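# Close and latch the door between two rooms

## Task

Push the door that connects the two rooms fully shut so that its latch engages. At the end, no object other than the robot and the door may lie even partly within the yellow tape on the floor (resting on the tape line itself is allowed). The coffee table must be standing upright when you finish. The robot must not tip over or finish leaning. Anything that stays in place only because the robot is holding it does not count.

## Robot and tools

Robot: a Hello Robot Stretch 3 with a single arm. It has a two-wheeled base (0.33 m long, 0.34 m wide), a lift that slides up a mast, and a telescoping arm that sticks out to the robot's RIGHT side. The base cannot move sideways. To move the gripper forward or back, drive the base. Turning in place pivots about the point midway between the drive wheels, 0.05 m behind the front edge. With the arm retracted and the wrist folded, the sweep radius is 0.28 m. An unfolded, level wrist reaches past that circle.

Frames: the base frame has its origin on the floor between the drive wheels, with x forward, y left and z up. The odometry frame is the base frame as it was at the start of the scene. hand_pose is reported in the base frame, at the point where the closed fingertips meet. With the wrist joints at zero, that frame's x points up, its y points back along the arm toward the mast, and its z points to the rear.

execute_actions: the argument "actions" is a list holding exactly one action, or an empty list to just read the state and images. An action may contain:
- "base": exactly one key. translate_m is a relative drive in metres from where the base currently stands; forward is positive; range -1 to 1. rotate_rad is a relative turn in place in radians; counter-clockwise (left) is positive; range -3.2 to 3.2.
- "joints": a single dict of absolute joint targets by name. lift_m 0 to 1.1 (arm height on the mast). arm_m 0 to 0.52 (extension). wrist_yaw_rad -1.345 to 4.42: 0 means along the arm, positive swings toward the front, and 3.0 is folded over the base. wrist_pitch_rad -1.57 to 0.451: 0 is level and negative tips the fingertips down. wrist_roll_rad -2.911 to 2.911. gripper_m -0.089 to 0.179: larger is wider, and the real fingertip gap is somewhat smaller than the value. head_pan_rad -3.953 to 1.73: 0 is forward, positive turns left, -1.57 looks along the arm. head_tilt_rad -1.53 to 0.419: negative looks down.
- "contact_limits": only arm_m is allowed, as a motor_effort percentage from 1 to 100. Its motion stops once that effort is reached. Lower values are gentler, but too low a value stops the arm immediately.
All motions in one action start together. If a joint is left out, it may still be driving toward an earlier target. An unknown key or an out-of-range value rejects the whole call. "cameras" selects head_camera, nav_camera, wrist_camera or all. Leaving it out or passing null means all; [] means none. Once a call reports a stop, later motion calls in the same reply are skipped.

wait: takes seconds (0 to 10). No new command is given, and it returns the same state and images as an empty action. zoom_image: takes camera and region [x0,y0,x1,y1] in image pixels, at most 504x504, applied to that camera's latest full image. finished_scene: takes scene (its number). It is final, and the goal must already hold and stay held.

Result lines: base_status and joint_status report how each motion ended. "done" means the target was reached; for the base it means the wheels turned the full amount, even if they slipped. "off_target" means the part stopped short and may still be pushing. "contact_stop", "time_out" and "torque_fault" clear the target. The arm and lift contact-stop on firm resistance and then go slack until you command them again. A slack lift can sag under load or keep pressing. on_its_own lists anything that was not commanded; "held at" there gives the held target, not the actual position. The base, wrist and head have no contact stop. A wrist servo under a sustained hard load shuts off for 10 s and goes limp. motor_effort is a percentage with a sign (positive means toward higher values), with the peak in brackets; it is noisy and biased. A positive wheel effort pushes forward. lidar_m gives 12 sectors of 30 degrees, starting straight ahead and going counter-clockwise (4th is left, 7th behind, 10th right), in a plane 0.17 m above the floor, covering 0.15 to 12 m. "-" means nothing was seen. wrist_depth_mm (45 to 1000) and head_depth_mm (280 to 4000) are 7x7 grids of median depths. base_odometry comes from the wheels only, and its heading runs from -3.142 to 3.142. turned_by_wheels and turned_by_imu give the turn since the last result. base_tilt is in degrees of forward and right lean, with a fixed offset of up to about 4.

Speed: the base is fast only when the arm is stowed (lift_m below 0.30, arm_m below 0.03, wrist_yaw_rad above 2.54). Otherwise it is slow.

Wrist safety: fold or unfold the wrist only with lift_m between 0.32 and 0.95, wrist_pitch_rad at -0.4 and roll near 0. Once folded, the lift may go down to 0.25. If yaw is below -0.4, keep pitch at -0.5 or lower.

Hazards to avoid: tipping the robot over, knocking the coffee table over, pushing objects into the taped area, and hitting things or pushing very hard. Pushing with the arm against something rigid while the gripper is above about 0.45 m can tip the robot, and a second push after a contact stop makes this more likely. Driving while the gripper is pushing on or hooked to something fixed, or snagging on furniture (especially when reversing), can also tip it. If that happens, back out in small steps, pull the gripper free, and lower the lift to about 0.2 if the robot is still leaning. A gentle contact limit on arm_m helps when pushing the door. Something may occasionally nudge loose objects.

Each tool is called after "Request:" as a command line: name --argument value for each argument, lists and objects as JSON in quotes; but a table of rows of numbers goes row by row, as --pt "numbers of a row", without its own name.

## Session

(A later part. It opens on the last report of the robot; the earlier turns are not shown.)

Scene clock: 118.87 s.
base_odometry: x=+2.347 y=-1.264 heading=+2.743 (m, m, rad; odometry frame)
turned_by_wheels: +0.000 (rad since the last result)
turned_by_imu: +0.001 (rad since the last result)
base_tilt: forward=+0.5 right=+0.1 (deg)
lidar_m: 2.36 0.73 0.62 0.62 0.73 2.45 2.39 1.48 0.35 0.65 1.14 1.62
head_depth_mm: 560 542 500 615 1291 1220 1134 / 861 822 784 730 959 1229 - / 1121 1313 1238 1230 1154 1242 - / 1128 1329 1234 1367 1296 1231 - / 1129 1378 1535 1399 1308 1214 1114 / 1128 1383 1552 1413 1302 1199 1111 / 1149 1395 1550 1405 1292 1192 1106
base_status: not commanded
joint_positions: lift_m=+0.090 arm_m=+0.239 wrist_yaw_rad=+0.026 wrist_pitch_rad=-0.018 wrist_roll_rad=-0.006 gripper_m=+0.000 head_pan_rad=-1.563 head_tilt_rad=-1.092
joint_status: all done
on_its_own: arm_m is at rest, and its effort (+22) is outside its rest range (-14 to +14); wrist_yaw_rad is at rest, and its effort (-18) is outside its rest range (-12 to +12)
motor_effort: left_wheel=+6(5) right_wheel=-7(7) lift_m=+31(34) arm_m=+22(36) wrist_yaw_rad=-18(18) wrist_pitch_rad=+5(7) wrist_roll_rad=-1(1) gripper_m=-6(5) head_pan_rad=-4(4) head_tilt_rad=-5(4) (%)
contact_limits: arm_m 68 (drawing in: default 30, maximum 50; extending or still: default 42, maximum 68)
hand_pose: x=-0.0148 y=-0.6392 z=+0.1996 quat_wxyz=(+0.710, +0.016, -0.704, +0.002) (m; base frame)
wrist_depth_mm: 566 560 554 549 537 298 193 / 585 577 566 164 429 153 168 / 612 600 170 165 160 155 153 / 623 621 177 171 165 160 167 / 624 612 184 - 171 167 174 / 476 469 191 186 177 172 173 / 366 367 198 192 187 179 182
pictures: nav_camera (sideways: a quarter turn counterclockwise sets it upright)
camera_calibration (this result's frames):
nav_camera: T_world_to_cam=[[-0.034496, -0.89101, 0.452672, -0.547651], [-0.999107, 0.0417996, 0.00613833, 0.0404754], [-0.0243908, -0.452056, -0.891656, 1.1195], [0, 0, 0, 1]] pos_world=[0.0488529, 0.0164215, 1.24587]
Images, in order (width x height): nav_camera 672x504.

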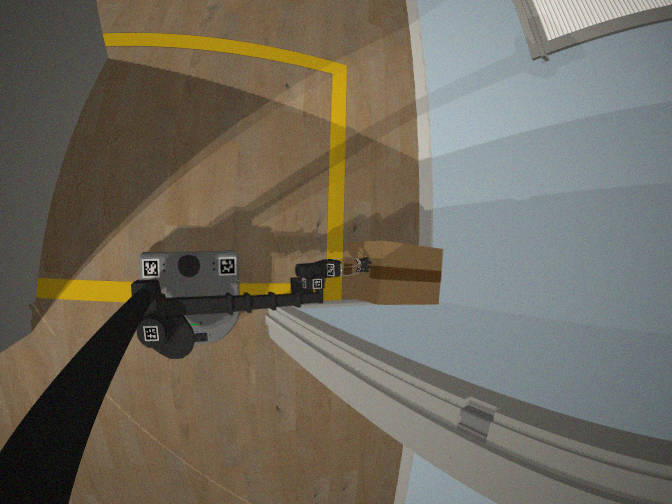

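Request:
execute_actions --actions '[{"base":{"translate_m":0.2},"joints":{"arm_m":0,"lift_m":0.33,"wrist_pitch_rad":-0.4}}]' --cameras '[]'

Request:
execute_actions --actions '[{"joints":{"wrist_yaw_rad":3}}]' --cameras '[]'

Request:
execute_actions --actions '[{"base":{"translate_m":1},"joints":{"lift_m":0.27}}]' --cameras '[]'

Request:
execute_actions --actions '[{"base":{"rotate_rad":1.57}}]' --cameras '[]'

Request:
execute_actions --actions '[{"base":{"translate_m":1}}]' --cameras '[]'

Request:
execute_actions --actions '[{"base":{"rotate_rad":1.55}}]' --cameras '[]'

Request:
execute_actions --actions '[{"base":{"translate_m":0.75}}]' --cameras '[]'

Request:
execute_actions --actions '[{"base":{"rotate_rad":1.55},"joints":{"lift_m":0.31}}]' --cameras '[]'

Request:
execute_actions --actions '[{"base":{"translate_m":1}}]' --cameras '[]'

Request:
execute_actions --actions '[{"joints":{"arm_m":0.5,"head_tilt_rad":-0.6}}]' --cameras '["nav_camera"]'

Scene clock: 137.00 s.
base_odometry: x=+2.162 y=-1.186 heading=+2.743 (m, m, rad; odometry frame)
turned_by_wheels: +0.000 (rad since the last result)
turned_by_imu: +0.001 (rad since the last result)
base_tilt: forward=+0.5 right=+0.1 (deg)
lidar_m: 2.16 0.68 0.57 0.57 0.65 2.66 2.59 0.48 0.51 0.67 1.15 1.64
head_depth_mm: 1096 1202 1173 1136 1126 1221 1144 / 1129 1358 1241 1348 1318 1227 - / 1134 1332 1254 1380 1314 - - / 1130 1379 1557 1432 1325 - - / 1139 1391 1561 1429 1295 1217 1114 / 1148 1391 1560 1410 1302 1197 1112 / 1151 1409 1548 1409 1292 1192 1105
base_status: done
joint_positions: lift_m=+0.330 arm_m=+0.000 wrist_yaw_rad=+0.041 wrist_pitch_rad=-0.414 wrist_roll_rad=-0.006 gripper_m=+0.000 head_pan_rad=-1.563 head_tilt_rad=-1.092
joint_status: all done
on_its_own: wrist_yaw_rad is held at +0.043, not at your +0.000, by its stall guard, which is not easing now
motor_effort: left_wheel=-1(8) right_wheel=+1(7) lift_m=+33(35) arm_m=-6(18) wrist_yaw_rad=+1(2) wrist_pitch_rad=+4(14) wrist_roll_rad=-1(1) gripper_m=-2(3) head_pan_rad=-3(3) head_tilt_rad=-4(5) (%)
hand_pose: x=-0.0123 y=-0.3700 z=+0.3431 quat_wxyz=(+0.697, +0.160, -0.686, -0.131) (m; base frame)
wrist_depth_mm: 778 764 759 743 729 653 423 / 859 847 821 825 651 557 417 / 906 902 884 886 455 440 414 / 762 746 766 770 492 470 414 / 616 621 631 - 547 519 413 / 526 516 530 515 531 520 405 / 453 457 454 459 462 461 389
pictures: none
No camera images: the call's "cameras" was empty. Leave "cameras" out to get every camera's image.

Scene clock: 139.50 s.
base_odometry: x=+2.162 y=-1.186 heading=+2.743 (m, m, rad; odometry frame)
turned_by_wheels: +0.000 (rad since the last result)
turned_by_imu: +0.000 (rad since the last result)
base_tilt: forward=+0.4 right=+0.2 (deg)
lidar_m: 2.16 0.68 0.58 0.57 0.65 2.65 2.59 0.48 0.51 0.67 1.16 1.63
head_depth_mm: 1095 1205 1170 1134 1126 1217 1141 / 1132 1357 1246 1349 1311 1230 - / 1128 1337 1255 1375 1312 - - / 1133 1381 1550 1422 1314 - - / 1146 1389 1564 1426 1303 1203 1110 / 1155 1393 1554 1420 1296 1201 1111 / 1159 1407 1552 1418 1297 1200 1111
base_status: not commanded
joint_positions: lift_m=+0.330 arm_m=+0.000 wrist_yaw_rad=+2.997 wrist_pitch_rad=-0.414 wrist_roll_rad=-0.006 gripper_m=+0.000 head_pan_rad=-1.563 head_tilt_rad=-1.092
joint_status: all done
motor_effort: left_wheel=-1(0) right_wheel=+1(1) lift_m=+33(33) arm_m=-5(6) wrist_yaw_rad=+2(1) wrist_pitch_rad=+4(4) wrist_roll_rad=+0(1) gripper_m=-3(3) head_pan_rad=-5(3) head_tilt_rad=-5(4) (%)
hand_pose: x=+0.0112 y=+0.0772 z=+0.3431 quat_wxyz=(+0.195, +0.698, +0.096, +0.682) (m; base frame)
wrist_depth_mm: 613 - 557 544 539 533 528 / - - 606 607 583 583 576 / - - 668 667 646 636 652 / 764 757 739 716 714 705 751 / 621 622 641 - 633 639 643 / 520 527 - 515 540 540 538 / 459 478 - 464 460 464 466
pictures: none
No camera images: the call's "cameras" was empty. Leave "cameras" out to get every camera's image.

Scene clock: 144.97 s.
base_odometry: x=+1.241 y=-0.798 heading=+2.743 (m, m, rad; odometry frame)
turned_by_wheels: +0.000 (rad since the last result)
turned_by_imu: +0.005 (rad since the last result)
base_tilt: forward=+0.5 right=+0.2 (deg)
lidar_m: 1.16 1.23 1.55 2.61 0.55 0.66 1.39 1.30 1.17 1.14 1.21 1.20
head_depth_mm: 1165 1413 1585 1446 1325 1217 1144 / 1184 1431 1589 1439 1319 1225 - / 1180 1435 1584 1436 1311 - - / 1187 1448 1573 1427 1296 - - / 1197 1450 1562 1424 1305 1209 1116 / 1203 1457 1561 1415 1295 1201 1110 / 1205 1467 1557 1400 1293 1193 1104
base_status: done
joint_positions: lift_m=+0.270 arm_m=+0.000 wrist_yaw_rad=+2.998 wrist_pitch_rad=-0.415 wrist_roll_rad=-0.006 gripper_m=+0.000 head_pan_rad=-1.564 head_tilt_rad=-1.092
joint_status: all done
motor_effort: left_wheel=-1(10) right_wheel=+2(10) lift_m=+16(32) arm_m=-5(5) wrist_yaw_rad=+1(2) wrist_pitch_rad=+5(4) wrist_roll_rad=+0(1) gripper_m=-2(2) head_pan_rad=-3(4) head_tilt_rad=-3(5) (%)
hand_pose: x=+0.0109 y=+0.0771 z=+0.2838 quat_wxyz=(+0.195, +0.698, +0.097, +0.682) (m; base frame)
wrist_depth_mm: - - - - - - - / - - - - - - - / 472 - 848 873 871 871 896 / 507 675 675 683 687 685 675 / 544 548 562 - 557 560 549 / 457 476 - - 469 469 471 / - - - - 403 406 408
pictures: none
No camera images: the call's "cameras" was empty. Leave "cameras" out to get every camera's image.

Scene clock: 147.13 s.
base_odometry: x=+1.241 y=-0.798 heading=-1.971 (m, m, rad; odometry frame)
turned_by_wheels: +1.570 (rad since the last result)
turned_by_imu: +1.579 (rad since the last result)
base_tilt: forward=+0.5 right=+0.1 (deg)
lidar_m: 2.60 0.55 0.65 1.39 1.40 1.17 1.14 1.21 1.20 1.17 1.23 1.54
head_depth_mm: 1193 1446 1601 1451 1322 1222 1141 / 1205 1454 1590 1448 1322 1231 - / 1213 1467 1595 1439 1319 - - / 1213 1478 1577 1421 1318 - - / 1217 1479 1576 1416 1306 1200 1112 / 1223 1485 1555 1417 1294 1204 1114 / 1230 1496 1557 1407 1291 1197 1106
base_status: done
joint_positions: lift_m=+0.270 arm_m=+0.000 wrist_yaw_rad=+2.998 wrist_pitch_rad=-0.415 wrist_roll_rad=-0.006 gripper_m=+0.000 head_pan_rad=-1.564 head_tilt_rad=-1.092
joint_status: not commanded
motor_effort: left_wheel=-1(11) right_wheel=+1(12) lift_m=+16(16) arm_m=-5(5) wrist_yaw_rad=+0(1) wrist_pitch_rad=+5(5) wrist_roll_rad=-1(1) gripper_m=-3(3) head_pan_rad=-3(3) head_tilt_rad=-3(3) (%)
hand_pose: x=+0.0109 y=+0.0771 z=+0.2838 quat_wxyz=(+0.195, +0.698, +0.097, +0.682) (m; base frame)
wrist_depth_mm: 927 - - - - 632 429 / - - - - - 625 485 / 852 - 869 864 874 616 842 / 665 671 669 669 674 610 684 / 547 543 555 - 549 552 558 / 464 479 - - 465 465 471 / - - - - 405 403 405
pictures: none
No camera images: the call's "cameras" was empty. Leave "cameras" out to get every camera's image.

Scene clock: 152.17 s.
base_odometry: x=+0.851 y=-1.719 heading=-1.971 (m, m, rad; odometry frame)
turned_by_wheels: +0.000 (rad since the last result)
turned_by_imu: +0.005 (rad since the last result)
base_tilt: forward=+0.6 right=+0.2 (deg)
lidar_m: 1.61 1.70 1.34 1.26 0.70 0.62 2.14 1.64 1.24 0.95 0.95 1.38
head_depth_mm: 1245 1501 1600 1450 1323 1221 1143 / 1249 1519 1590 1436 1326 1226 - / 1257 1521 1589 1432 1310 - - / 1268 1537 1569 1433 1317 - - / 1266 1538 1570 1433 1300 1203 1113 / 1212 1340 1505 1418 1295 1198 1108 / 1046 1499 1482 1407 1299 1193 1109
base_status: done
joint_positions: lift_m=+0.270 arm_m=+0.000 wrist_yaw_rad=+2.998 wrist_pitch_rad=-0.415 wrist_roll_rad=-0.006 gripper_m=+0.000 head_pan_rad=-1.564 head_tilt_rad=-1.092
joint_status: not commanded
motor_effort: left_wheel=-3(9) right_wheel=+2(9) lift_m=+16(16) arm_m=-5(5) wrist_yaw_rad=+1(1) wrist_pitch_rad=+5(4) wrist_roll_rad=-1(1) gripper_m=-3(2) head_pan_rad=-3(3) head_tilt_rad=-5(4) (%)
hand_pose: x=+0.0109 y=+0.0771 z=+0.2838 quat_wxyz=(+0.195, +0.698, +0.097, +0.682) (m; base frame)
wrist_depth_mm: 619 - - - - - - / 621 - - - - - - / 651 - 865 873 869 884 889 / 636 662 671 677 669 677 680 / 546 544 561 - 560 555 558 / 464 474 - - 465 465 470 / - - - - 404 402 407
pictures: none
No camera images: the call's "cameras" was empty. Leave "cameras" out to get every camera's image.

Scene clock: 154.47 s.
base_odometry: x=+0.852 y=-1.719 heading=-0.421 (m, m, rad; odometry frame)
turned_by_wheels: +1.550 (rad since the last result)
turned_by_imu: +1.559 (rad since the last result)
base_tilt: forward=+0.5 right=+0.2 (deg)
lidar_m: 1.30 0.71 0.63 2.14 1.69 1.25 1.04 0.95 1.39 1.61 1.69 1.35
head_depth_mm: 1689 1791 1595 1451 1321 1225 1145 / 1699 1764 1592 1449 1318 1225 - / 1687 1761 1581 1441 1316 - - / 1682 1748 1583 1424 1311 - - / 1699 1744 1560 1432 1299 1201 1114 / 1706 1729 1555 1418 1292 1197 1109 / 1696 1723 1560 1411 1293 1196 1100
base_status: done
joint_positions: lift_m=+0.270 arm_m=+0.000 wrist_yaw_rad=+2.998 wrist_pitch_rad=-0.415 wrist_roll_rad=-0.006 gripper_m=+0.000 head_pan_rad=-1.564 head_tilt_rad=-1.092
joint_status: not commanded
motor_effort: left_wheel=-1(11) right_wheel=+2(11) lift_m=+16(16) arm_m=-6(5) wrist_yaw_rad=+0(1) wrist_pitch_rad=+5(5) wrist_roll_rad=-1(1) gripper_m=-3(2) head_pan_rad=-3(3) head_tilt_rad=-4(5) (%)
hand_pose: x=+0.0109 y=+0.0771 z=+0.2838 quat_wxyz=(+0.195, +0.698, +0.097, +0.682) (m; base frame)
wrist_depth_mm: - - - - - 557 551 / - - - - - 607 606 / 847 - 855 878 785 662 657 / 666 667 675 672 688 669 688 / 548 545 555 - 559 555 557 / 460 477 - - 464 469 471 / - - - - 405 404 404
pictures: none
No camera images: the call's "cameras" was empty. Leave "cameras" out to get every camera's image.

Scene clock: 158.77 s.
base_odometry: x=+1.536 y=-2.025 heading=-0.421 (m, m, rad; odometry frame)
turned_by_wheels: +0.000 (rad since the last result)
turned_by_imu: +0.004 (rad since the last result)
base_tilt: forward=+0.4 right=+0.2 (deg)
lidar_m: 0.56 0.53 0.44 0.44 0.49 2.02 1.68 1.95 1.68 1.63 0.78 0.58
head_depth_mm: 1701 1796 1602 1444 1328 1220 1142 / 1711 1763 1591 1450 1323 1226 - / 1701 1756 1575 1430 1304 - - / 1717 1756 1578 1422 1310 - - / 1718 1744 1565 1422 1301 1201 1120 / 1722 1726 1558 1410 1299 1198 1114 / 1681 1689 1544 1409 1292 1189 1108
base_status: done
joint_positions: lift_m=+0.270 arm_m=+0.000 wrist_yaw_rad=+2.998 wrist_pitch_rad=-0.415 wrist_roll_rad=-0.006 gripper_m=+0.000 head_pan_rad=-1.564 head_tilt_rad=-1.092
joint_status: not commanded
motor_effort: left_wheel=-1(9) right_wheel=+2(9) lift_m=+16(16) arm_m=-5(5) wrist_yaw_rad=+1(1) wrist_pitch_rad=+5(5) wrist_roll_rad=-1(1) gripper_m=-2(3) head_pan_rad=-3(3) head_tilt_rad=-5(3) (%)
hand_pose: x=+0.0109 y=+0.0771 z=+0.2838 quat_wxyz=(+0.195, +0.698, +0.097, +0.682) (m; base frame)
wrist_depth_mm: 441 - 435 432 427 423 418 / 485 - 473 471 467 457 456 / 538 - 530 520 516 513 498 / 610 598 585 569 576 574 540 / 543 549 559 - 553 555 523 / 459 474 - - 463 466 471 / - - - - 403 407 405
pictures: none
No camera images: the call's "cameras" was empty. Leave "cameras" out to get every camera's image.

Scene clock: 161.87 s.
base_odometry: x=+1.536 y=-2.025 heading=+1.129 (m, m, rad; odometry frame)
turned_by_wheels: +1.550 (rad since the last result)
turned_by_imu: +1.566 (rad since the last result)
base_tilt: forward=+0.5 right=+0.2 (deg)
lidar_m: 0.44 0.49 2.02 1.68 1.98 1.69 1.63 0.79 0.58 0.56 0.53 0.44
head_depth_mm: 561 681 864 1180 1324 1220 1138 / 562 681 866 1185 1312 1230 - / 561 682 864 1177 1320 - - / 563 681 862 1181 1308 - - / 562 682 862 1177 1304 1201 1111 / 560 681 862 1180 1299 1196 1112 / 560 681 863 1133 1270 1195 1105
base_status: done
joint_positions: lift_m=+0.310 arm_m=+0.000 wrist_yaw_rad=+2.998 wrist_pitch_rad=-0.415 wrist_roll_rad=-0.006 gripper_m=+0.000 head_pan_rad=-1.564 head_tilt_rad=-1.092
joint_status: all done
motor_effort: left_wheel=-1(11) right_wheel=+2(10) lift_m=+33(36) arm_m=-5(5) wrist_yaw_rad=+1(1) wrist_pitch_rad=+5(4) wrist_roll_rad=-1(1) gripper_m=-3(3) head_pan_rad=-3(3) head_tilt_rad=-5(4) (%)
hand_pose: x=+0.0109 y=+0.0771 z=+0.3228 quat_wxyz=(+0.195, +0.698, +0.097, +0.682) (m; base frame)
wrist_depth_mm: - - - - - - 495 / - - - - - - 496 / 917 - 957 956 967 - 496 / 722 730 735 749 753 710 493 / 594 595 610 - 610 605 495 / 502 505 - - 514 513 482 / 449 - - - 440 443 451
pictures: none
No camera images: the call's "cameras" was empty. Leave "cameras" out to get every camera's image.

Scene clock: 173.13 s.
base_odometry: x=+1.964 y=-1.121 heading=+1.129 (m, m, rad; odometry frame)
turned_by_wheels: +0.000 (rad since the last result)
turned_by_imu: -0.052 (rad since the last result)
base_tilt: forward=+0.5 right=+0.1 (deg)
lidar_m: 0.89 1.17 1.54 1.99 2.04 2.62 2.57 0.70 0.28 0.21 0.20 0.21
head_depth_mm: - 328 454 735 1306 1219 1140 / - 310 403 610 1261 1229 - / - 296 362 520 926 - - / - - 328 454 732 - - / - - 311 402 607 1160 1114 / - - 296 360 518 927 1108 / - - - 328 453 734 1104
base_status: done
joint_positions: lift_m=+0.310 arm_m=+0.000 wrist_yaw_rad=+2.997 wrist_pitch_rad=-0.416 wrist_roll_rad=-0.007 gripper_m=+0.000 head_pan_rad=-1.563 head_tilt_rad=-1.092
joint_status: not commanded
motor_effort: left_wheel=+0(17) right_wheel=+0(41) lift_m=+32(33) arm_m=+1(5) wrist_yaw_rad=+2(12) wrist_pitch_rad=+5(5) wrist_roll_rad=+0(1) gripper_m=-2(2) head_pan_rad=-4(3) head_tilt_rad=-5(3) (%)
hand_pose: x=+0.0112 y=+0.0774 z=+0.3228 quat_wxyz=(+0.196, +0.698, +0.096, +0.682) (m; base frame)
wrist_depth_mm: - - - - - - - / - - - - - - - / 943 - 934 940 962 - 939 / 730 729 735 745 734 754 740 / 599 591 619 - 605 605 614 / 504 499 - - 512 520 518 / 444 - - - 440 446 441
pictures: none
No camera images: the call's "cameras" was empty. Leave "cameras" out to get every camera's image.

Scene clock: 177.07 s.
base_odometry: x=+1.964 y=-1.121 heading=+1.129 (m, m, rad; odometry frame)
turned_by_wheels: +0.000 (rad since the last result)
turned_by_imu: -0.004 (rad since the last result)
base_tilt: forward=+0.5 right=+0.2 (deg)
lidar_m: 0.89 1.17 1.53 1.98 2.03 2.60 2.62 0.80 0.56 0.53 0.54 0.71
head_depth_mm: 442 489 547 620 718 849 1042 / 439 485 542 615 707 836 1031 / 436 481 538 608 701 823 1011 / 432 478 533 602 691 812 - / 430 474 528 595 687 806 1003 / 425 470 524 590 677 793 965 / 423 466 519 585 669 784 949
base_status: not commanded
joint_positions: lift_m=+0.310 arm_m=+0.324 wrist_yaw_rad=+3.019 wrist_pitch_rad=-0.417 wrist_roll_rad=-0.006 gripper_m=+0.000 head_pan_rad=-1.564 head_tilt_rad=-0.603
joint_status: arm_m contact_stop (moved +0.324 of +0.500); the others done
on_its_own: arm_m is slack since a contact_stop, until your next command for it (your +0.500 is given up); wrist_yaw_rad is at rest, and its effort (-13) is outside its rest range (-12 to +12)
motor_effort: left_wheel=+6(23) right_wheel=-6(21) lift_m=+32(32) arm_m=+0(44) wrist_yaw_rad=-13(66) wrist_pitch_rad=+5(6) wrist_roll_rad=-1(1) gripper_m=-3(3) head_pan_rad=-3(4) head_tilt_rad=+1(34) (%)
hand_pose: x=+0.0063 y=-0.2458 z=+0.3225 quat_wxyz=(+0.189, +0.697, +0.104, +0.684) (m; base frame)
wrist_depth_mm: - - - - - - - / - - - - - - - / 923 946 949 949 952 - - / 741 759 - 733 737 735 744 / 595 - - - 607 611 605 / 504 - - - 515 511 511 / 437 425 - 440 440 445 446
pictures: nav_camera (sideways: a quarter turn counterclockwise sets it upright)
camera_calibration (this result's frames):
nav_camera: T_world_to_cam=[[-0.0370876, -0.57422, 0.81786, -1.02348], [-0.999072, 0.0392402, -0.0177545, 0.0715847], [-0.021898, -0.81776, -0.575143, 0.707894], [0, 0, 0, 1]] pos_world=[0.0490612, -0.0116262, 1.24548]
Images, in order (width x height): nav_camera 672x504.

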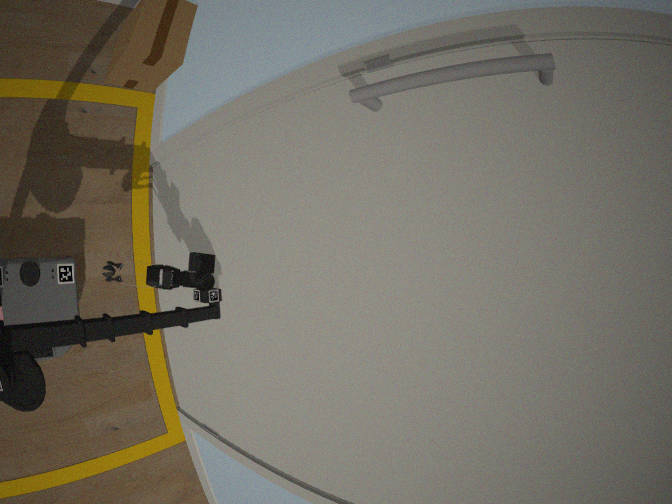

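Request:
finished_scene --scene 1

The scene is finished: the task was done.


## Next scene

The same job, from a new start.

Request:
execute_actions --actions '[{"joints":{"head_tilt_rad":-0.6}}]'

Scene clock: 0.93 s.
base_odometry: x=+0.000 y=+0.000 heading=+0.000 (m, m, rad; odometry frame)
turned_by_wheels: +0.000 (rad since the last result)
turned_by_imu: +0.000 (rad since the last result)
base_tilt: forward=+0.4 right=+0.2 (deg)
lidar_m: 0.86 0.74 0.72 0.74 1.02 1.36 2.55 1.72 1.78 1.17 0.86 0.83
head_depth_mm: 676 734 803 884 980 1102 1223 / 706 771 847 935 1044 1186 1264 / 739 810 894 992 1116 1277 1260 / 774 850 945 1053 1195 1380 1264 / 817 898 1004 1135 1301 1434 1252 / 855 953 1059 1190 1331 1415 1247 / 852 917 988 1063 1157 1270 1247
base_status: not commanded
joint_positions: lift_m=+0.569 arm_m=-0.001 wrist_yaw_rad=+2.845 wrist_pitch_rad=-0.623 wrist_roll_rad=-0.007 gripper_m=+0.037 head_pan_rad=-0.007 head_tilt_rad=-0.592
joint_status: all done
motor_effort: left_wheel=+0(0) right_wheel=+0(0) lift_m=+26(25) arm_m=+0(0) wrist_yaw_rad=-1(0) wrist_pitch_rad=+4(4) wrist_roll_rad=+0(0) gripper_m=+0(0) head_pan_rad=-1(0) head_tilt_rad=-4(40) (%)
hand_pose: x=+0.0356 y=+0.0414 z=+0.5388 quat_wxyz=(+0.314, +0.695, +0.116, +0.636) (m; base frame)
wrist_depth_mm: - 833 774 718 694 637 625 / - 918 885 820 786 726 691 / - - 984 946 874 828 777 / 870 - 877 888 895 906 879 / 771 743 800 801 792 808 835 / 678 683 - 698 680 712 710 / 610 624 - 625 632 647 641
pictures: head_camera (sideways: a quarter turn clockwise sets it upright), nav_camera (sideways: a quarter turn counterclockwise sets it upright), wrist_camera
camera_calibration (this result's frames):
head_camera: T_world_to_cam=[[-0.542638, -0.00272799, -0.839962, 1.1168], [0.0518111, 0.997982, -0.0367125, 0.0469369], [0.838367, -0.063441, -0.541401, 0.654193], [0, 0, 0, 1]] pos_world=[0.0551346, -0.00229298, 1.29398]
nav_camera: T_world_to_cam=[[0.564423, -0.0449228, 0.824263, -1.0355], [-0.0527771, -0.998439, -0.0182758, 0.0664913], [0.823797, -0.0331869, -0.565913, 0.690727], [0, 0, 0, 1]] pos_world=[0.0189496, 0.0427931, 1.24563]
wrist_camera: T_world_to_cam=[[0.952276, -0.303924, 0.0282892, -0.0383761], [-0.209664, -0.718646, -0.663015, 0.414995], [0.221836, 0.625442, -0.748072, 0.53731], [0, 0, 0, 1]] pos_world=[0.00435927, -0.0494851, 0.67818]
Images, in order (width x height): head_camera 896x504, nav_camera 672x504, wrist_camera 644x364.

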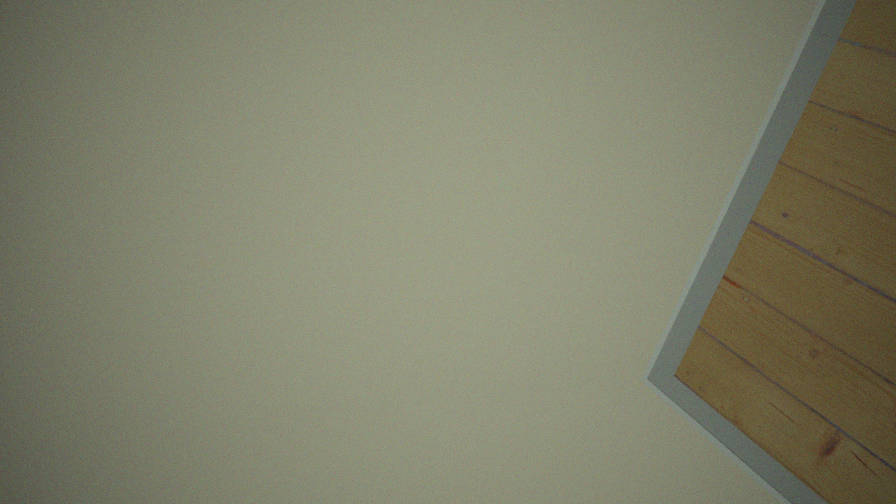

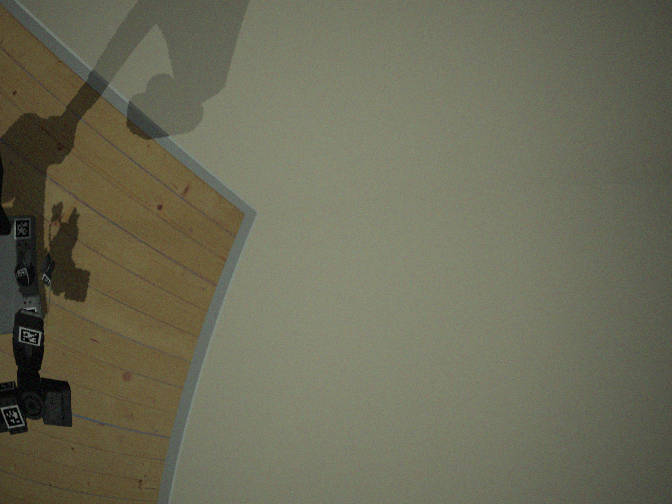

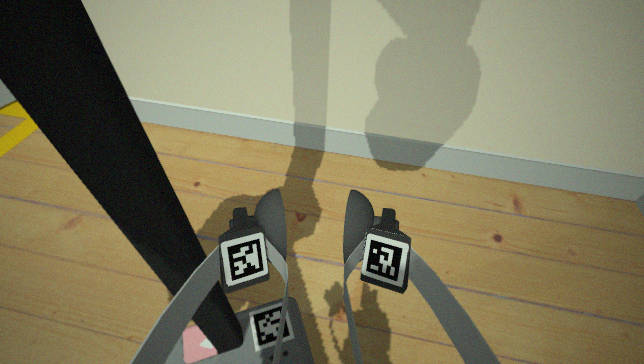

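Request:
execute_actions --actions '[{"base":{"rotate_rad":3.1},"joints":{"lift_m":0.27}}]' --cameras '["nav_camera"]'

Request:
execute_actions --actions '[{"base":{"translate_m":1}}]' --cameras '[]'

Request:
execute_actions --actions '[{"base":{"translate_m":0.8},"joints":{"head_pan_rad":-1.8,"head_tilt_rad":-0.8}}]' --cameras '["nav_camera"]'

Scene clock: 10.53 s.
base_odometry: x=+0.000 y=+0.000 heading=+3.100 (m, m, rad; odometry frame)
turned_by_wheels: +3.100 (rad since the last result)
turned_by_imu: +3.126 (rad since the last result)
base_tilt: forward=+0.5 right=+0.1 (deg)
lidar_m: 2.68 1.71 1.51 1.23 0.87 0.83 0.85 0.75 0.72 0.73 0.98 1.36
head_depth_mm: 2453 2643 2830 1582 1677 1487 1268 / 2560 2803 2913 2268 1804 1483 1261 / 2636 2890 3038 2264 1805 1474 1263 / 2758 3055 3066 2253 1781 1476 1257 / 2850 3177 3063 2247 1788 1467 1256 / 2618 2837 2883 2216 1773 1468 1247 / 2304 2489 2605 2240 1756 1463 1247
base_status: done
joint_positions: lift_m=+0.271 arm_m=-0.001 wrist_yaw_rad=+2.845 wrist_pitch_rad=-0.624 wrist_roll_rad=-0.007 gripper_m=+0.037 head_pan_rad=-0.007 head_tilt_rad=-0.593
joint_status: all done
motor_effort: left_wheel=-1(10) right_wheel=+2(11) lift_m=+14(22) arm_m=+0(0) wrist_yaw_rad=-1(0) wrist_pitch_rad=+4(4) wrist_roll_rad=+0(0) gripper_m=+0(0) head_pan_rad=-1(0) head_tilt_rad=-4(3) (%)
hand_pose: x=+0.0355 y=+0.0413 z=+0.2401 quat_wxyz=(+0.314, +0.695, +0.116, +0.636) (m; base frame)
wrist_depth_mm: - 889 907 907 941 966 994 / - 694 718 730 724 742 760 / 554 581 588 594 612 613 627 / 491 - 524 513 517 528 528 / 454 - - 442 450 454 456 / - - - 393 386 399 403 / - - - 350 356 356 361
pictures: nav_camera (sideways: a quarter turn counterclockwise sets it upright)
camera_calibration (this result's frames):
nav_camera: T_world_to_cam=[[0.565193, -0.0449277, 0.823734, -1.03481], [-0.0527939, -0.998439, -0.0182326, 0.0664351], [0.823268, -0.0331832, -0.566683, 0.691732], [0, 0, 0, 1]] pos_world=[0.018897, 0.0427934, 1.24562]
Images, in order (width x height): nav_camera 672x504.

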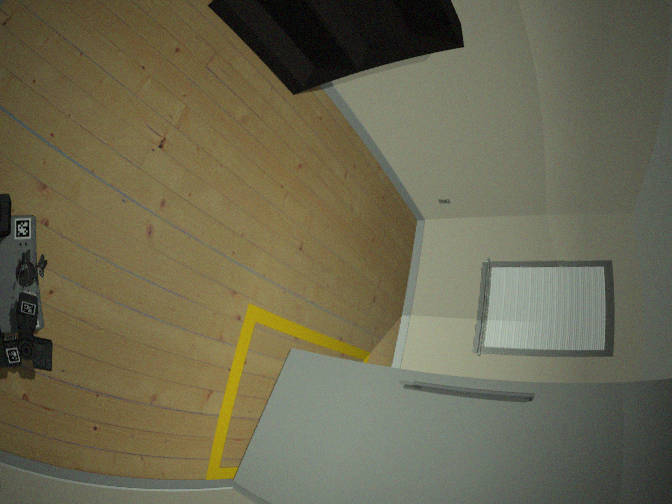

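Scene clock: 15.57 s.
base_odometry: x=-0.999 y=+0.042 heading=+3.100 (m, m, rad; odometry frame)
turned_by_wheels: +0.000 (rad since the last result)
turned_by_imu: +0.005 (rad since the last result)
base_tilt: forward=+0.5 right=+0.2 (deg)
lidar_m: 1.98 1.41 1.05 1.34 1.80 1.71 1.75 1.24 1.18 0.74 0.65 2.05
head_depth_mm: 1710 1826 2037 2161 1814 1491 1271 / 1782 1931 2120 2257 1807 1478 1267 / 1843 2029 2219 2247 1790 1486 1262 / 1939 2153 2337 2250 1786 1477 1255 / 2020 2211 2501 2241 1764 1483 1264 / 1941 2083 2268 2245 1771 1472 1253 / 1707 1828 1957 2050 1765 1456 1238
base_status: done
joint_positions: lift_m=+0.271 arm_m=-0.001 wrist_yaw_rad=+2.845 wrist_pitch_rad=-0.624 wrist_roll_rad=-0.007 gripper_m=+0.037 head_pan_rad=-0.007 head_tilt_rad=-0.593
joint_status: not commanded
motor_effort: left_wheel=-1(11) right_wheel=+2(8) lift_m=+14(14) arm_m=+0(1) wrist_yaw_rad=+0(0) wrist_pitch_rad=+4(4) wrist_roll_rad=+0(0) gripper_m=+1(0) head_pan_rad=-1(1) head_tilt_rad=-4(4) (%)
hand_pose: x=+0.0355 y=+0.0413 z=+0.2401 quat_wxyz=(+0.314, +0.695, +0.116, +0.636) (m; base frame)
wrist_depth_mm: - 890 898 921 941 960 - / - 705 723 716 744 747 761 / 554 585 588 587 601 620 622 / 491 - 522 509 509 509 531 / 448 - - 445 453 453 456 / - - - 395 389 397 403 / - - - 354 352 355 357
pictures: none
No camera images: the call's "cameras" was empty. Leave "cameras" out to get every camera's image.

Scene clock: 20.10 s.
base_odometry: x=-1.798 y=+0.075 heading=+3.100 (m, m, rad; odometry frame)
turned_by_wheels: +0.000 (rad since the last result)
turned_by_imu: +0.004 (rad since the last result)
base_tilt: forward=+0.5 right=+0.1 (deg)
lidar_m: 1.39 1.02 0.97 1.00 1.06 2.42 2.28 1.63 0.73 1.48 1.42 1.35
head_depth_mm: 3241 2838 2120 1706 1496 1323 1169 / 3309 2790 2172 1794 1505 1299 1172 / 3333 2779 2179 1782 1505 1307 1165 / 3394 2782 2149 1781 1510 1311 1157 / 1464 1695 1944 1768 1496 1297 1149 / 1477 1700 1953 1769 1502 1298 1147 / 1510 1736 1771 1735 1494 1292 1144
base_status: done
joint_positions: lift_m=+0.271 arm_m=-0.001 wrist_yaw_rad=+2.845 wrist_pitch_rad=-0.624 wrist_roll_rad=-0.007 gripper_m=+0.037 head_pan_rad=-1.793 head_tilt_rad=-0.790
joint_status: all done
motor_effort: left_wheel=-1(11) right_wheel=+2(8) lift_m=+14(14) arm_m=+0(0) wrist_yaw_rad=+0(1) wrist_pitch_rad=+4(4) wrist_roll_rad=+0(0) gripper_m=+0(0) head_pan_rad=-4(34) head_tilt_rad=-6(24) (%)
hand_pose: x=+0.0355 y=+0.0413 z=+0.2401 quat_wxyz=(+0.314, +0.695, +0.116, +0.636) (m; base frame)
wrist_depth_mm: - 877 890 916 907 863 838 / - 702 723 734 739 753 765 / 560 592 589 597 606 605 608 / 487 - 523 509 514 517 524 / 452 - - 447 448 457 457 / - - - 396 386 401 404 / - - - 352 353 360 360
pictures: nav_camera (sideways: a quarter turn counterclockwise sets it upright)
camera_calibration (this result's frames):
nav_camera: T_world_to_cam=[[-0.19812, -0.689331, 0.696829, -0.864746], [-0.963382, 0.267987, -0.00880164, 0.0597082], [-0.180674, -0.673057, -0.717183, 0.893625], [0, 0, 0, 1]] pos_world=[0.0476533, -0.010637, 1.244]
Images, in order (width x height): nav_camera 672x504.

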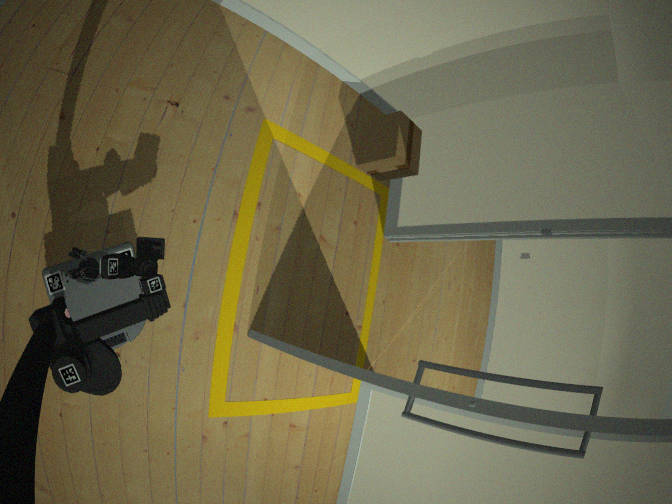

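Request:
execute_actions --actions '[{"base":{"translate_m":-1}}]' --cameras '[]'

Request:
execute_actions --actions '[{"base":{"rotate_rad":-2.03}}]' --cameras '[]'

Request:
execute_actions --actions '[{"base":{"translate_m":0.52}}]' --cameras '[]'

Request:
execute_actions --actions '[{"base":{"rotate_rad":1.55},"joints":{"lift_m":0.31}}]' --cameras '[]'

Request:
execute_actions --actions '[{"base":{"translate_m":0.1}}]' --cameras '[]'

Request:
execute_actions --actions '[{"base":{"translate_m":1}}]' --cameras '[]'

Request:
execute_actions --actions '[{"joints":{"arm_m":0.5,"head_pan_rad":-1.2}}]' --cameras '["nav_camera"]'

Scene clock: 33.87 s.
base_odometry: x=-0.799 y=+0.033 heading=+3.100 (m, m, rad; odometry frame)
turned_by_wheels: +0.000 (rad since the last result)
turned_by_imu: -0.004 (rad since the last result)
base_tilt: forward=+0.5 right=+0.2 (deg)
lidar_m: 2.12 1.51 1.15 1.32 1.61 1.54 1.58 1.14 1.09 0.92 0.77 2.23
head_depth_mm: 918 1033 1184 1378 1534 1320 1167 / 936 1064 1209 1418 1528 1320 1169 / 961 1084 1248 1464 1519 1317 1160 / 977 1114 1284 1519 1502 1310 1159 / 1004 1137 1323 1574 1500 1312 1161 / 1015 1149 1322 1491 1502 1300 1152 / 962 1055 1158 1283 1423 1289 1145
base_status: done
joint_positions: lift_m=+0.271 arm_m=-0.001 wrist_yaw_rad=+2.845 wrist_pitch_rad=-0.624 wrist_roll_rad=-0.007 gripper_m=+0.037 head_pan_rad=-1.793 head_tilt_rad=-0.790
joint_status: not commanded
motor_effort: left_wheel=+0(12) right_wheel=+1(4) lift_m=+14(14) arm_m=+0(0) wrist_yaw_rad=+0(0) wrist_pitch_rad=+4(4) wrist_roll_rad=+0(0) gripper_m=+0(0) head_pan_rad=-3(3) head_tilt_rad=-5(4) (%)
hand_pose: x=+0.0355 y=+0.0413 z=+0.2401 quat_wxyz=(+0.314, +0.695, +0.116, +0.636) (m; base frame)
wrist_depth_mm: - 866 910 936 920 951 980 / - 708 711 739 736 757 747 / 564 589 593 600 601 620 618 / 497 - 511 517 518 521 524 / 448 - - 446 456 454 461 / - - - 394 390 401 406 / - - - 355 352 359 360
pictures: none
No camera images: the call's "cameras" was empty. Leave "cameras" out to get every camera's image.

Scene clock: 36.43 s.
base_odometry: x=-0.799 y=+0.033 heading=+1.070 (m, m, rad; odometry frame)
turned_by_wheels: -2.030 (rad since the last result)
turned_by_imu: -2.043 (rad since the last result)
base_tilt: forward=+0.5 right=+0.2 (deg)
lidar_m: 1.09 0.88 0.77 2.23 1.97 1.48 1.14 1.32 1.58 1.53 1.49 1.12
head_depth_mm: 1487 1706 2001 1812 1527 1326 1170 / 1463 1663 1943 1782 1520 1317 1170 / 1421 1628 1877 1781 1511 1316 1162 / 1401 1586 1838 1777 1514 1315 1157 / 1365 1544 1799 1777 1496 1317 1154 / 1343 1516 1744 1768 1489 1302 1152 / 1313 1474 1696 1758 1485 1293 1145
base_status: done
joint_positions: lift_m=+0.271 arm_m=-0.001 wrist_yaw_rad=+2.845 wrist_pitch_rad=-0.624 wrist_roll_rad=-0.007 gripper_m=+0.037 head_pan_rad=-1.793 head_tilt_rad=-0.790
joint_status: not commanded
motor_effort: left_wheel=+2(16) right_wheel=-1(6) lift_m=+14(14) arm_m=-1(1) wrist_yaw_rad=+0(0) wrist_pitch_rad=+4(4) wrist_roll_rad=+0(0) gripper_m=+0(0) head_pan_rad=-3(4) head_tilt_rad=-4(5) (%)
hand_pose: x=+0.0355 y=+0.0413 z=+0.2401 quat_wxyz=(+0.314, +0.695, +0.116, +0.636) (m; base frame)
wrist_depth_mm: - 876 915 804 771 800 800 / - 708 699 729 734 764 770 / 561 582 590 597 606 610 623 / 492 - 530 506 513 528 533 / 458 - - 444 455 459 457 / - - - 394 385 398 402 / - - - 360 356 359 361
pictures: none
No camera images: the call's "cameras" was empty. Leave "cameras" out to get every camera's image.

Scene clock: 39.83 s.
base_odometry: x=-0.550 y=+0.489 heading=+1.070 (m, m, rad; odometry frame)
turned_by_wheels: +0.000 (rad since the last result)
turned_by_imu: +0.003 (rad since the last result)
base_tilt: forward=+0.5 right=+0.1 (deg)
lidar_m: 0.57 0.60 0.62 0.62 0.73 2.01 1.66 1.80 1.60 1.55 0.78 0.59
head_depth_mm: 1499 1718 1996 1794 1528 1329 1174 / 1479 1698 1957 1788 1511 1322 1165 / 1445 1644 1893 1783 1509 1320 1162 / 1404 1601 1867 1774 1494 1316 1158 / 1385 1560 1804 1748 1482 1308 1153 / 1349 1533 1763 1755 1494 1304 1152 / 1321 1496 1718 1762 1488 1294 1152
base_status: done
joint_positions: lift_m=+0.271 arm_m=-0.001 wrist_yaw_rad=+2.845 wrist_pitch_rad=-0.624 wrist_roll_rad=-0.007 gripper_m=+0.037 head_pan_rad=-1.793 head_tilt_rad=-0.790
joint_status: not commanded
motor_effort: left_wheel=+1(14) right_wheel=-1(6) lift_m=+14(15) arm_m=-1(1) wrist_yaw_rad=+0(1) wrist_pitch_rad=+4(4) wrist_roll_rad=+0(0) gripper_m=-1(0) head_pan_rad=-4(3) head_tilt_rad=-5(4) (%)
hand_pose: x=+0.0355 y=+0.0413 z=+0.2401 quat_wxyz=(+0.314, +0.695, +0.116, +0.636) (m; base frame)
wrist_depth_mm: - 610 626 623 639 613 485 / - 676 694 704 702 640 497 / 552 596 592 601 602 608 502 / 495 - 520 514 516 524 502 / 451 - - 448 448 457 458 / - - - 392 386 399 406 / - - - 353 356 361 360
pictures: none
No camera images: the call's "cameras" was empty. Leave "cameras" out to get every camera's image.

Scene clock: 42.93 s.
base_odometry: x=-0.550 y=+0.489 heading=+2.620 (m, m, rad; odometry frame)
turned_by_wheels: +1.550 (rad since the last result)
turned_by_imu: +1.566 (rad since the last result)
base_tilt: forward=+0.4 right=+0.2 (deg)
lidar_m: 0.62 0.72 2.02 1.66 2.00 1.60 1.55 0.79 0.59 0.57 0.59 0.62
head_depth_mm: 534 614 722 877 1103 1301 1163 / 521 598 700 843 1063 1280 1174 / 510 582 679 810 1006 1252 1164 / 497 567 657 781 964 1236 1157 / 486 552 637 753 922 1188 1159 / 475 539 620 728 886 1129 1149 / 465 526 603 705 853 1064 1143
base_status: done
joint_positions: lift_m=+0.309 arm_m=-0.001 wrist_yaw_rad=+2.845 wrist_pitch_rad=-0.624 wrist_roll_rad=-0.007 gripper_m=+0.037 head_pan_rad=-1.793 head_tilt_rad=-0.790
joint_status: all done
motor_effort: left_wheel=-1(11) right_wheel=+2(8) lift_m=+36(38) arm_m=-1(1) wrist_yaw_rad=+0(0) wrist_pitch_rad=+4(4) wrist_roll_rad=+0(0) gripper_m=+0(1) head_pan_rad=-3(3) head_tilt_rad=-4(4) (%)
hand_pose: x=+0.0355 y=+0.0412 z=+0.2789 quat_wxyz=(+0.314, +0.695, +0.116, +0.636) (m; base frame)
wrist_depth_mm: - 989 - - - - - / - 787 780 807 821 794 836 / 607 641 655 658 652 668 636 / 537 - 552 559 560 580 574 / 481 - - 492 505 501 503 / - - - 433 425 443 443 / - - - 385 392 392 397
pictures: none
No camera images: the call's "cameras" was empty. Leave "cameras" out to get every camera's image.

Scene clock: 45.17 s.
base_odometry: x=-0.636 y=+0.539 heading=+2.620 (m, m, rad; odometry frame)
turned_by_wheels: +0.000 (rad since the last result)
turned_by_imu: +0.001 (rad since the last result)
base_tilt: forward=+0.5 right=+0.2 (deg)
lidar_m: 0.53 0.61 2.02 1.66 2.00 1.70 1.65 0.79 0.59 0.57 0.59 0.53
head_depth_mm: 536 617 722 883 1119 1304 1168 / 523 600 699 842 1058 1284 1170 / 510 583 680 811 1010 1250 1156 / 499 569 659 782 962 1237 1164 / 488 554 639 756 928 1194 1157 / 477 540 621 733 890 1132 1147 / 467 527 603 710 856 1079 1137
base_status: done
joint_positions: lift_m=+0.309 arm_m=-0.001 wrist_yaw_rad=+2.845 wrist_pitch_rad=-0.624 wrist_roll_rad=-0.007 gripper_m=+0.037 head_pan_rad=-1.793 head_tilt_rad=-0.790
joint_status: not commanded
motor_effort: left_wheel=-2(6) right_wheel=+2(7) lift_m=+36(36) arm_m=-1(1) wrist_yaw_rad=-1(0) wrist_pitch_rad=+4(4) wrist_roll_rad=+0(0) gripper_m=+1(0) head_pan_rad=-3(3) head_tilt_rad=-6(6) (%)
hand_pose: x=+0.0355 y=+0.0412 z=+0.2789 quat_wxyz=(+0.314, +0.695, +0.116, +0.636) (m; base frame)
wrist_depth_mm: - 968 - - - - - / - 781 785 793 798 825 551 / 618 638 656 665 655 675 530 / 544 - 561 552 561 571 529 / 470 - - 489 494 498 490 / - - - 432 426 441 443 / - - - 392 387 398 399
pictures: none
No camera images: the call's "cameras" was empty. Leave "cameras" out to get every camera's image.

Scene clock: 56.13 s.
base_odometry: x=-1.503 y=+1.038 heading=+2.620 (m, m, rad; odometry frame)
turned_by_wheels: +0.000 (rad since the last result)
turned_by_imu: -0.025 (rad since the last result)
base_tilt: forward=+0.4 right=+0.2 (deg)
lidar_m: 0.89 1.16 1.57 1.95 2.03 2.43 2.34 0.80 0.29 0.21 0.20 0.21
head_depth_mm: 310 376 476 650 1023 1322 1168 / 287 324 396 510 714 1202 1169 / - 295 339 419 546 794 1145 / - - 303 356 446 595 900 / - - - 309 375 474 650 / - - - 287 323 395 510 / - - - - 295 338 412
base_status: done
joint_positions: lift_m=+0.310 arm_m=-0.001 wrist_yaw_rad=+2.841 wrist_pitch_rad=-0.624 wrist_roll_rad=-0.007 gripper_m=+0.037 head_pan_rad=-1.794 head_tilt_rad=-0.791
joint_status: not commanded
motor_effort: left_wheel=+0(10) right_wheel=+2(45) lift_m=+35(36) arm_m=-1(1) wrist_yaw_rad=+2(5) wrist_pitch_rad=+4(4) wrist_roll_rad=+0(0) gripper_m=+0(0) head_pan_rad=-3(3) head_tilt_rad=-5(5) (%)
hand_pose: x=+0.0361 y=+0.0410 z=+0.2789 quat_wxyz=(+0.315, +0.695, +0.115, +0.635) (m; base frame)
wrist_depth_mm: - 976 - - - - 910 / - 787 797 801 801 809 836 / 613 662 644 664 666 672 681 / 543 - 553 561 570 583 584 / 477 - - 491 501 491 506 / - - - 430 428 438 445 / - - - 386 390 395 398
pictures: none
No camera images: the call's "cameras" was empty. Leave "cameras" out to get every camera's image.

Scene clock: 60.23 s.
base_odometry: x=-1.503 y=+1.038 heading=+2.620 (m, m, rad; odometry frame)
turned_by_wheels: +0.000 (rad since the last result)
turned_by_imu: -0.003 (rad since the last result)
base_tilt: forward=+0.4 right=+0.2 (deg)
lidar_m: 0.89 1.16 1.57 1.95 2.02 2.42 2.38 0.82 0.60 0.58 0.59 0.66
head_depth_mm: 471 528 598 696 830 1011 1155 / 485 545 623 726 863 1127 1172 / 500 565 649 761 919 1161 1164 / 507 572 661 797 972 1239 1160 / 526 605 698 829 1021 1258 1154 / 534 617 720 872 1105 1276 1152 / 565 651 767 930 1176 1296 1143
base_status: not commanded
joint_positions: lift_m=+0.310 arm_m=+0.358 wrist_yaw_rad=+2.861 wrist_pitch_rad=-0.626 wrist_roll_rad=-0.006 gripper_m=+0.037 head_pan_rad=-1.206 head_tilt_rad=-0.792
joint_status: arm_m contact_stop (moved +0.359 of +0.501); the others done
on_its_own: arm_m is slack since a contact_stop, until your next command for it (your +0.500 is given up)
motor_effort: left_wheel=+5(19) right_wheel=-6(16) lift_m=+34(35) arm_m=+0(46) wrist_yaw_rad=-12(53) wrist_pitch_rad=+5(6) wrist_roll_rad=-1(1) gripper_m=+0(0) head_pan_rad=+1(25) head_tilt_rad=-5(5) (%)
hand_pose: x=+0.0323 y=-0.3174 z=+0.2786 quat_wxyz=(+0.310, +0.694, +0.123, +0.638) (m; base frame)
wrist_depth_mm: 970 979 - - - - 921 / 797 - 782 802 799 829 842 / 635 - - 658 661 673 682 / - - - 563 561 577 576 / 461 - - 494 499 501 504 / 422 417 425 433 429 440 445 / 375 383 387 388 386 395 396
pictures: nav_camera (sideways: a quarter turn counterclockwise sets it upright)
camera_calibration (this result's frames):
nav_camera: T_world_to_cam=[[0.217125, -0.685148, 0.695291, -0.865274], [-0.950666, -0.310093, -0.00869653, 0.0594937], [0.221563, -0.659101, -0.718676, 0.893114], [0, 0, 0, 1]] pos_world=[0.0465499, 0.0142598, 1.24399]
Images, in order (width x height): nav_camera 672x504.

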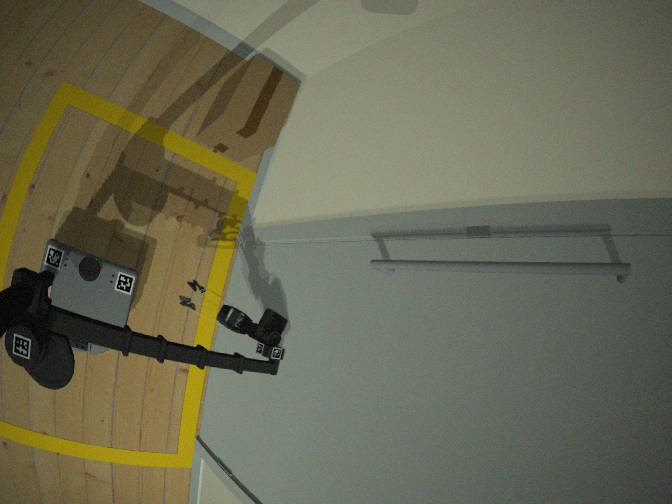

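Request:
finished_scene --scene 2

The scene is finished: the task was done.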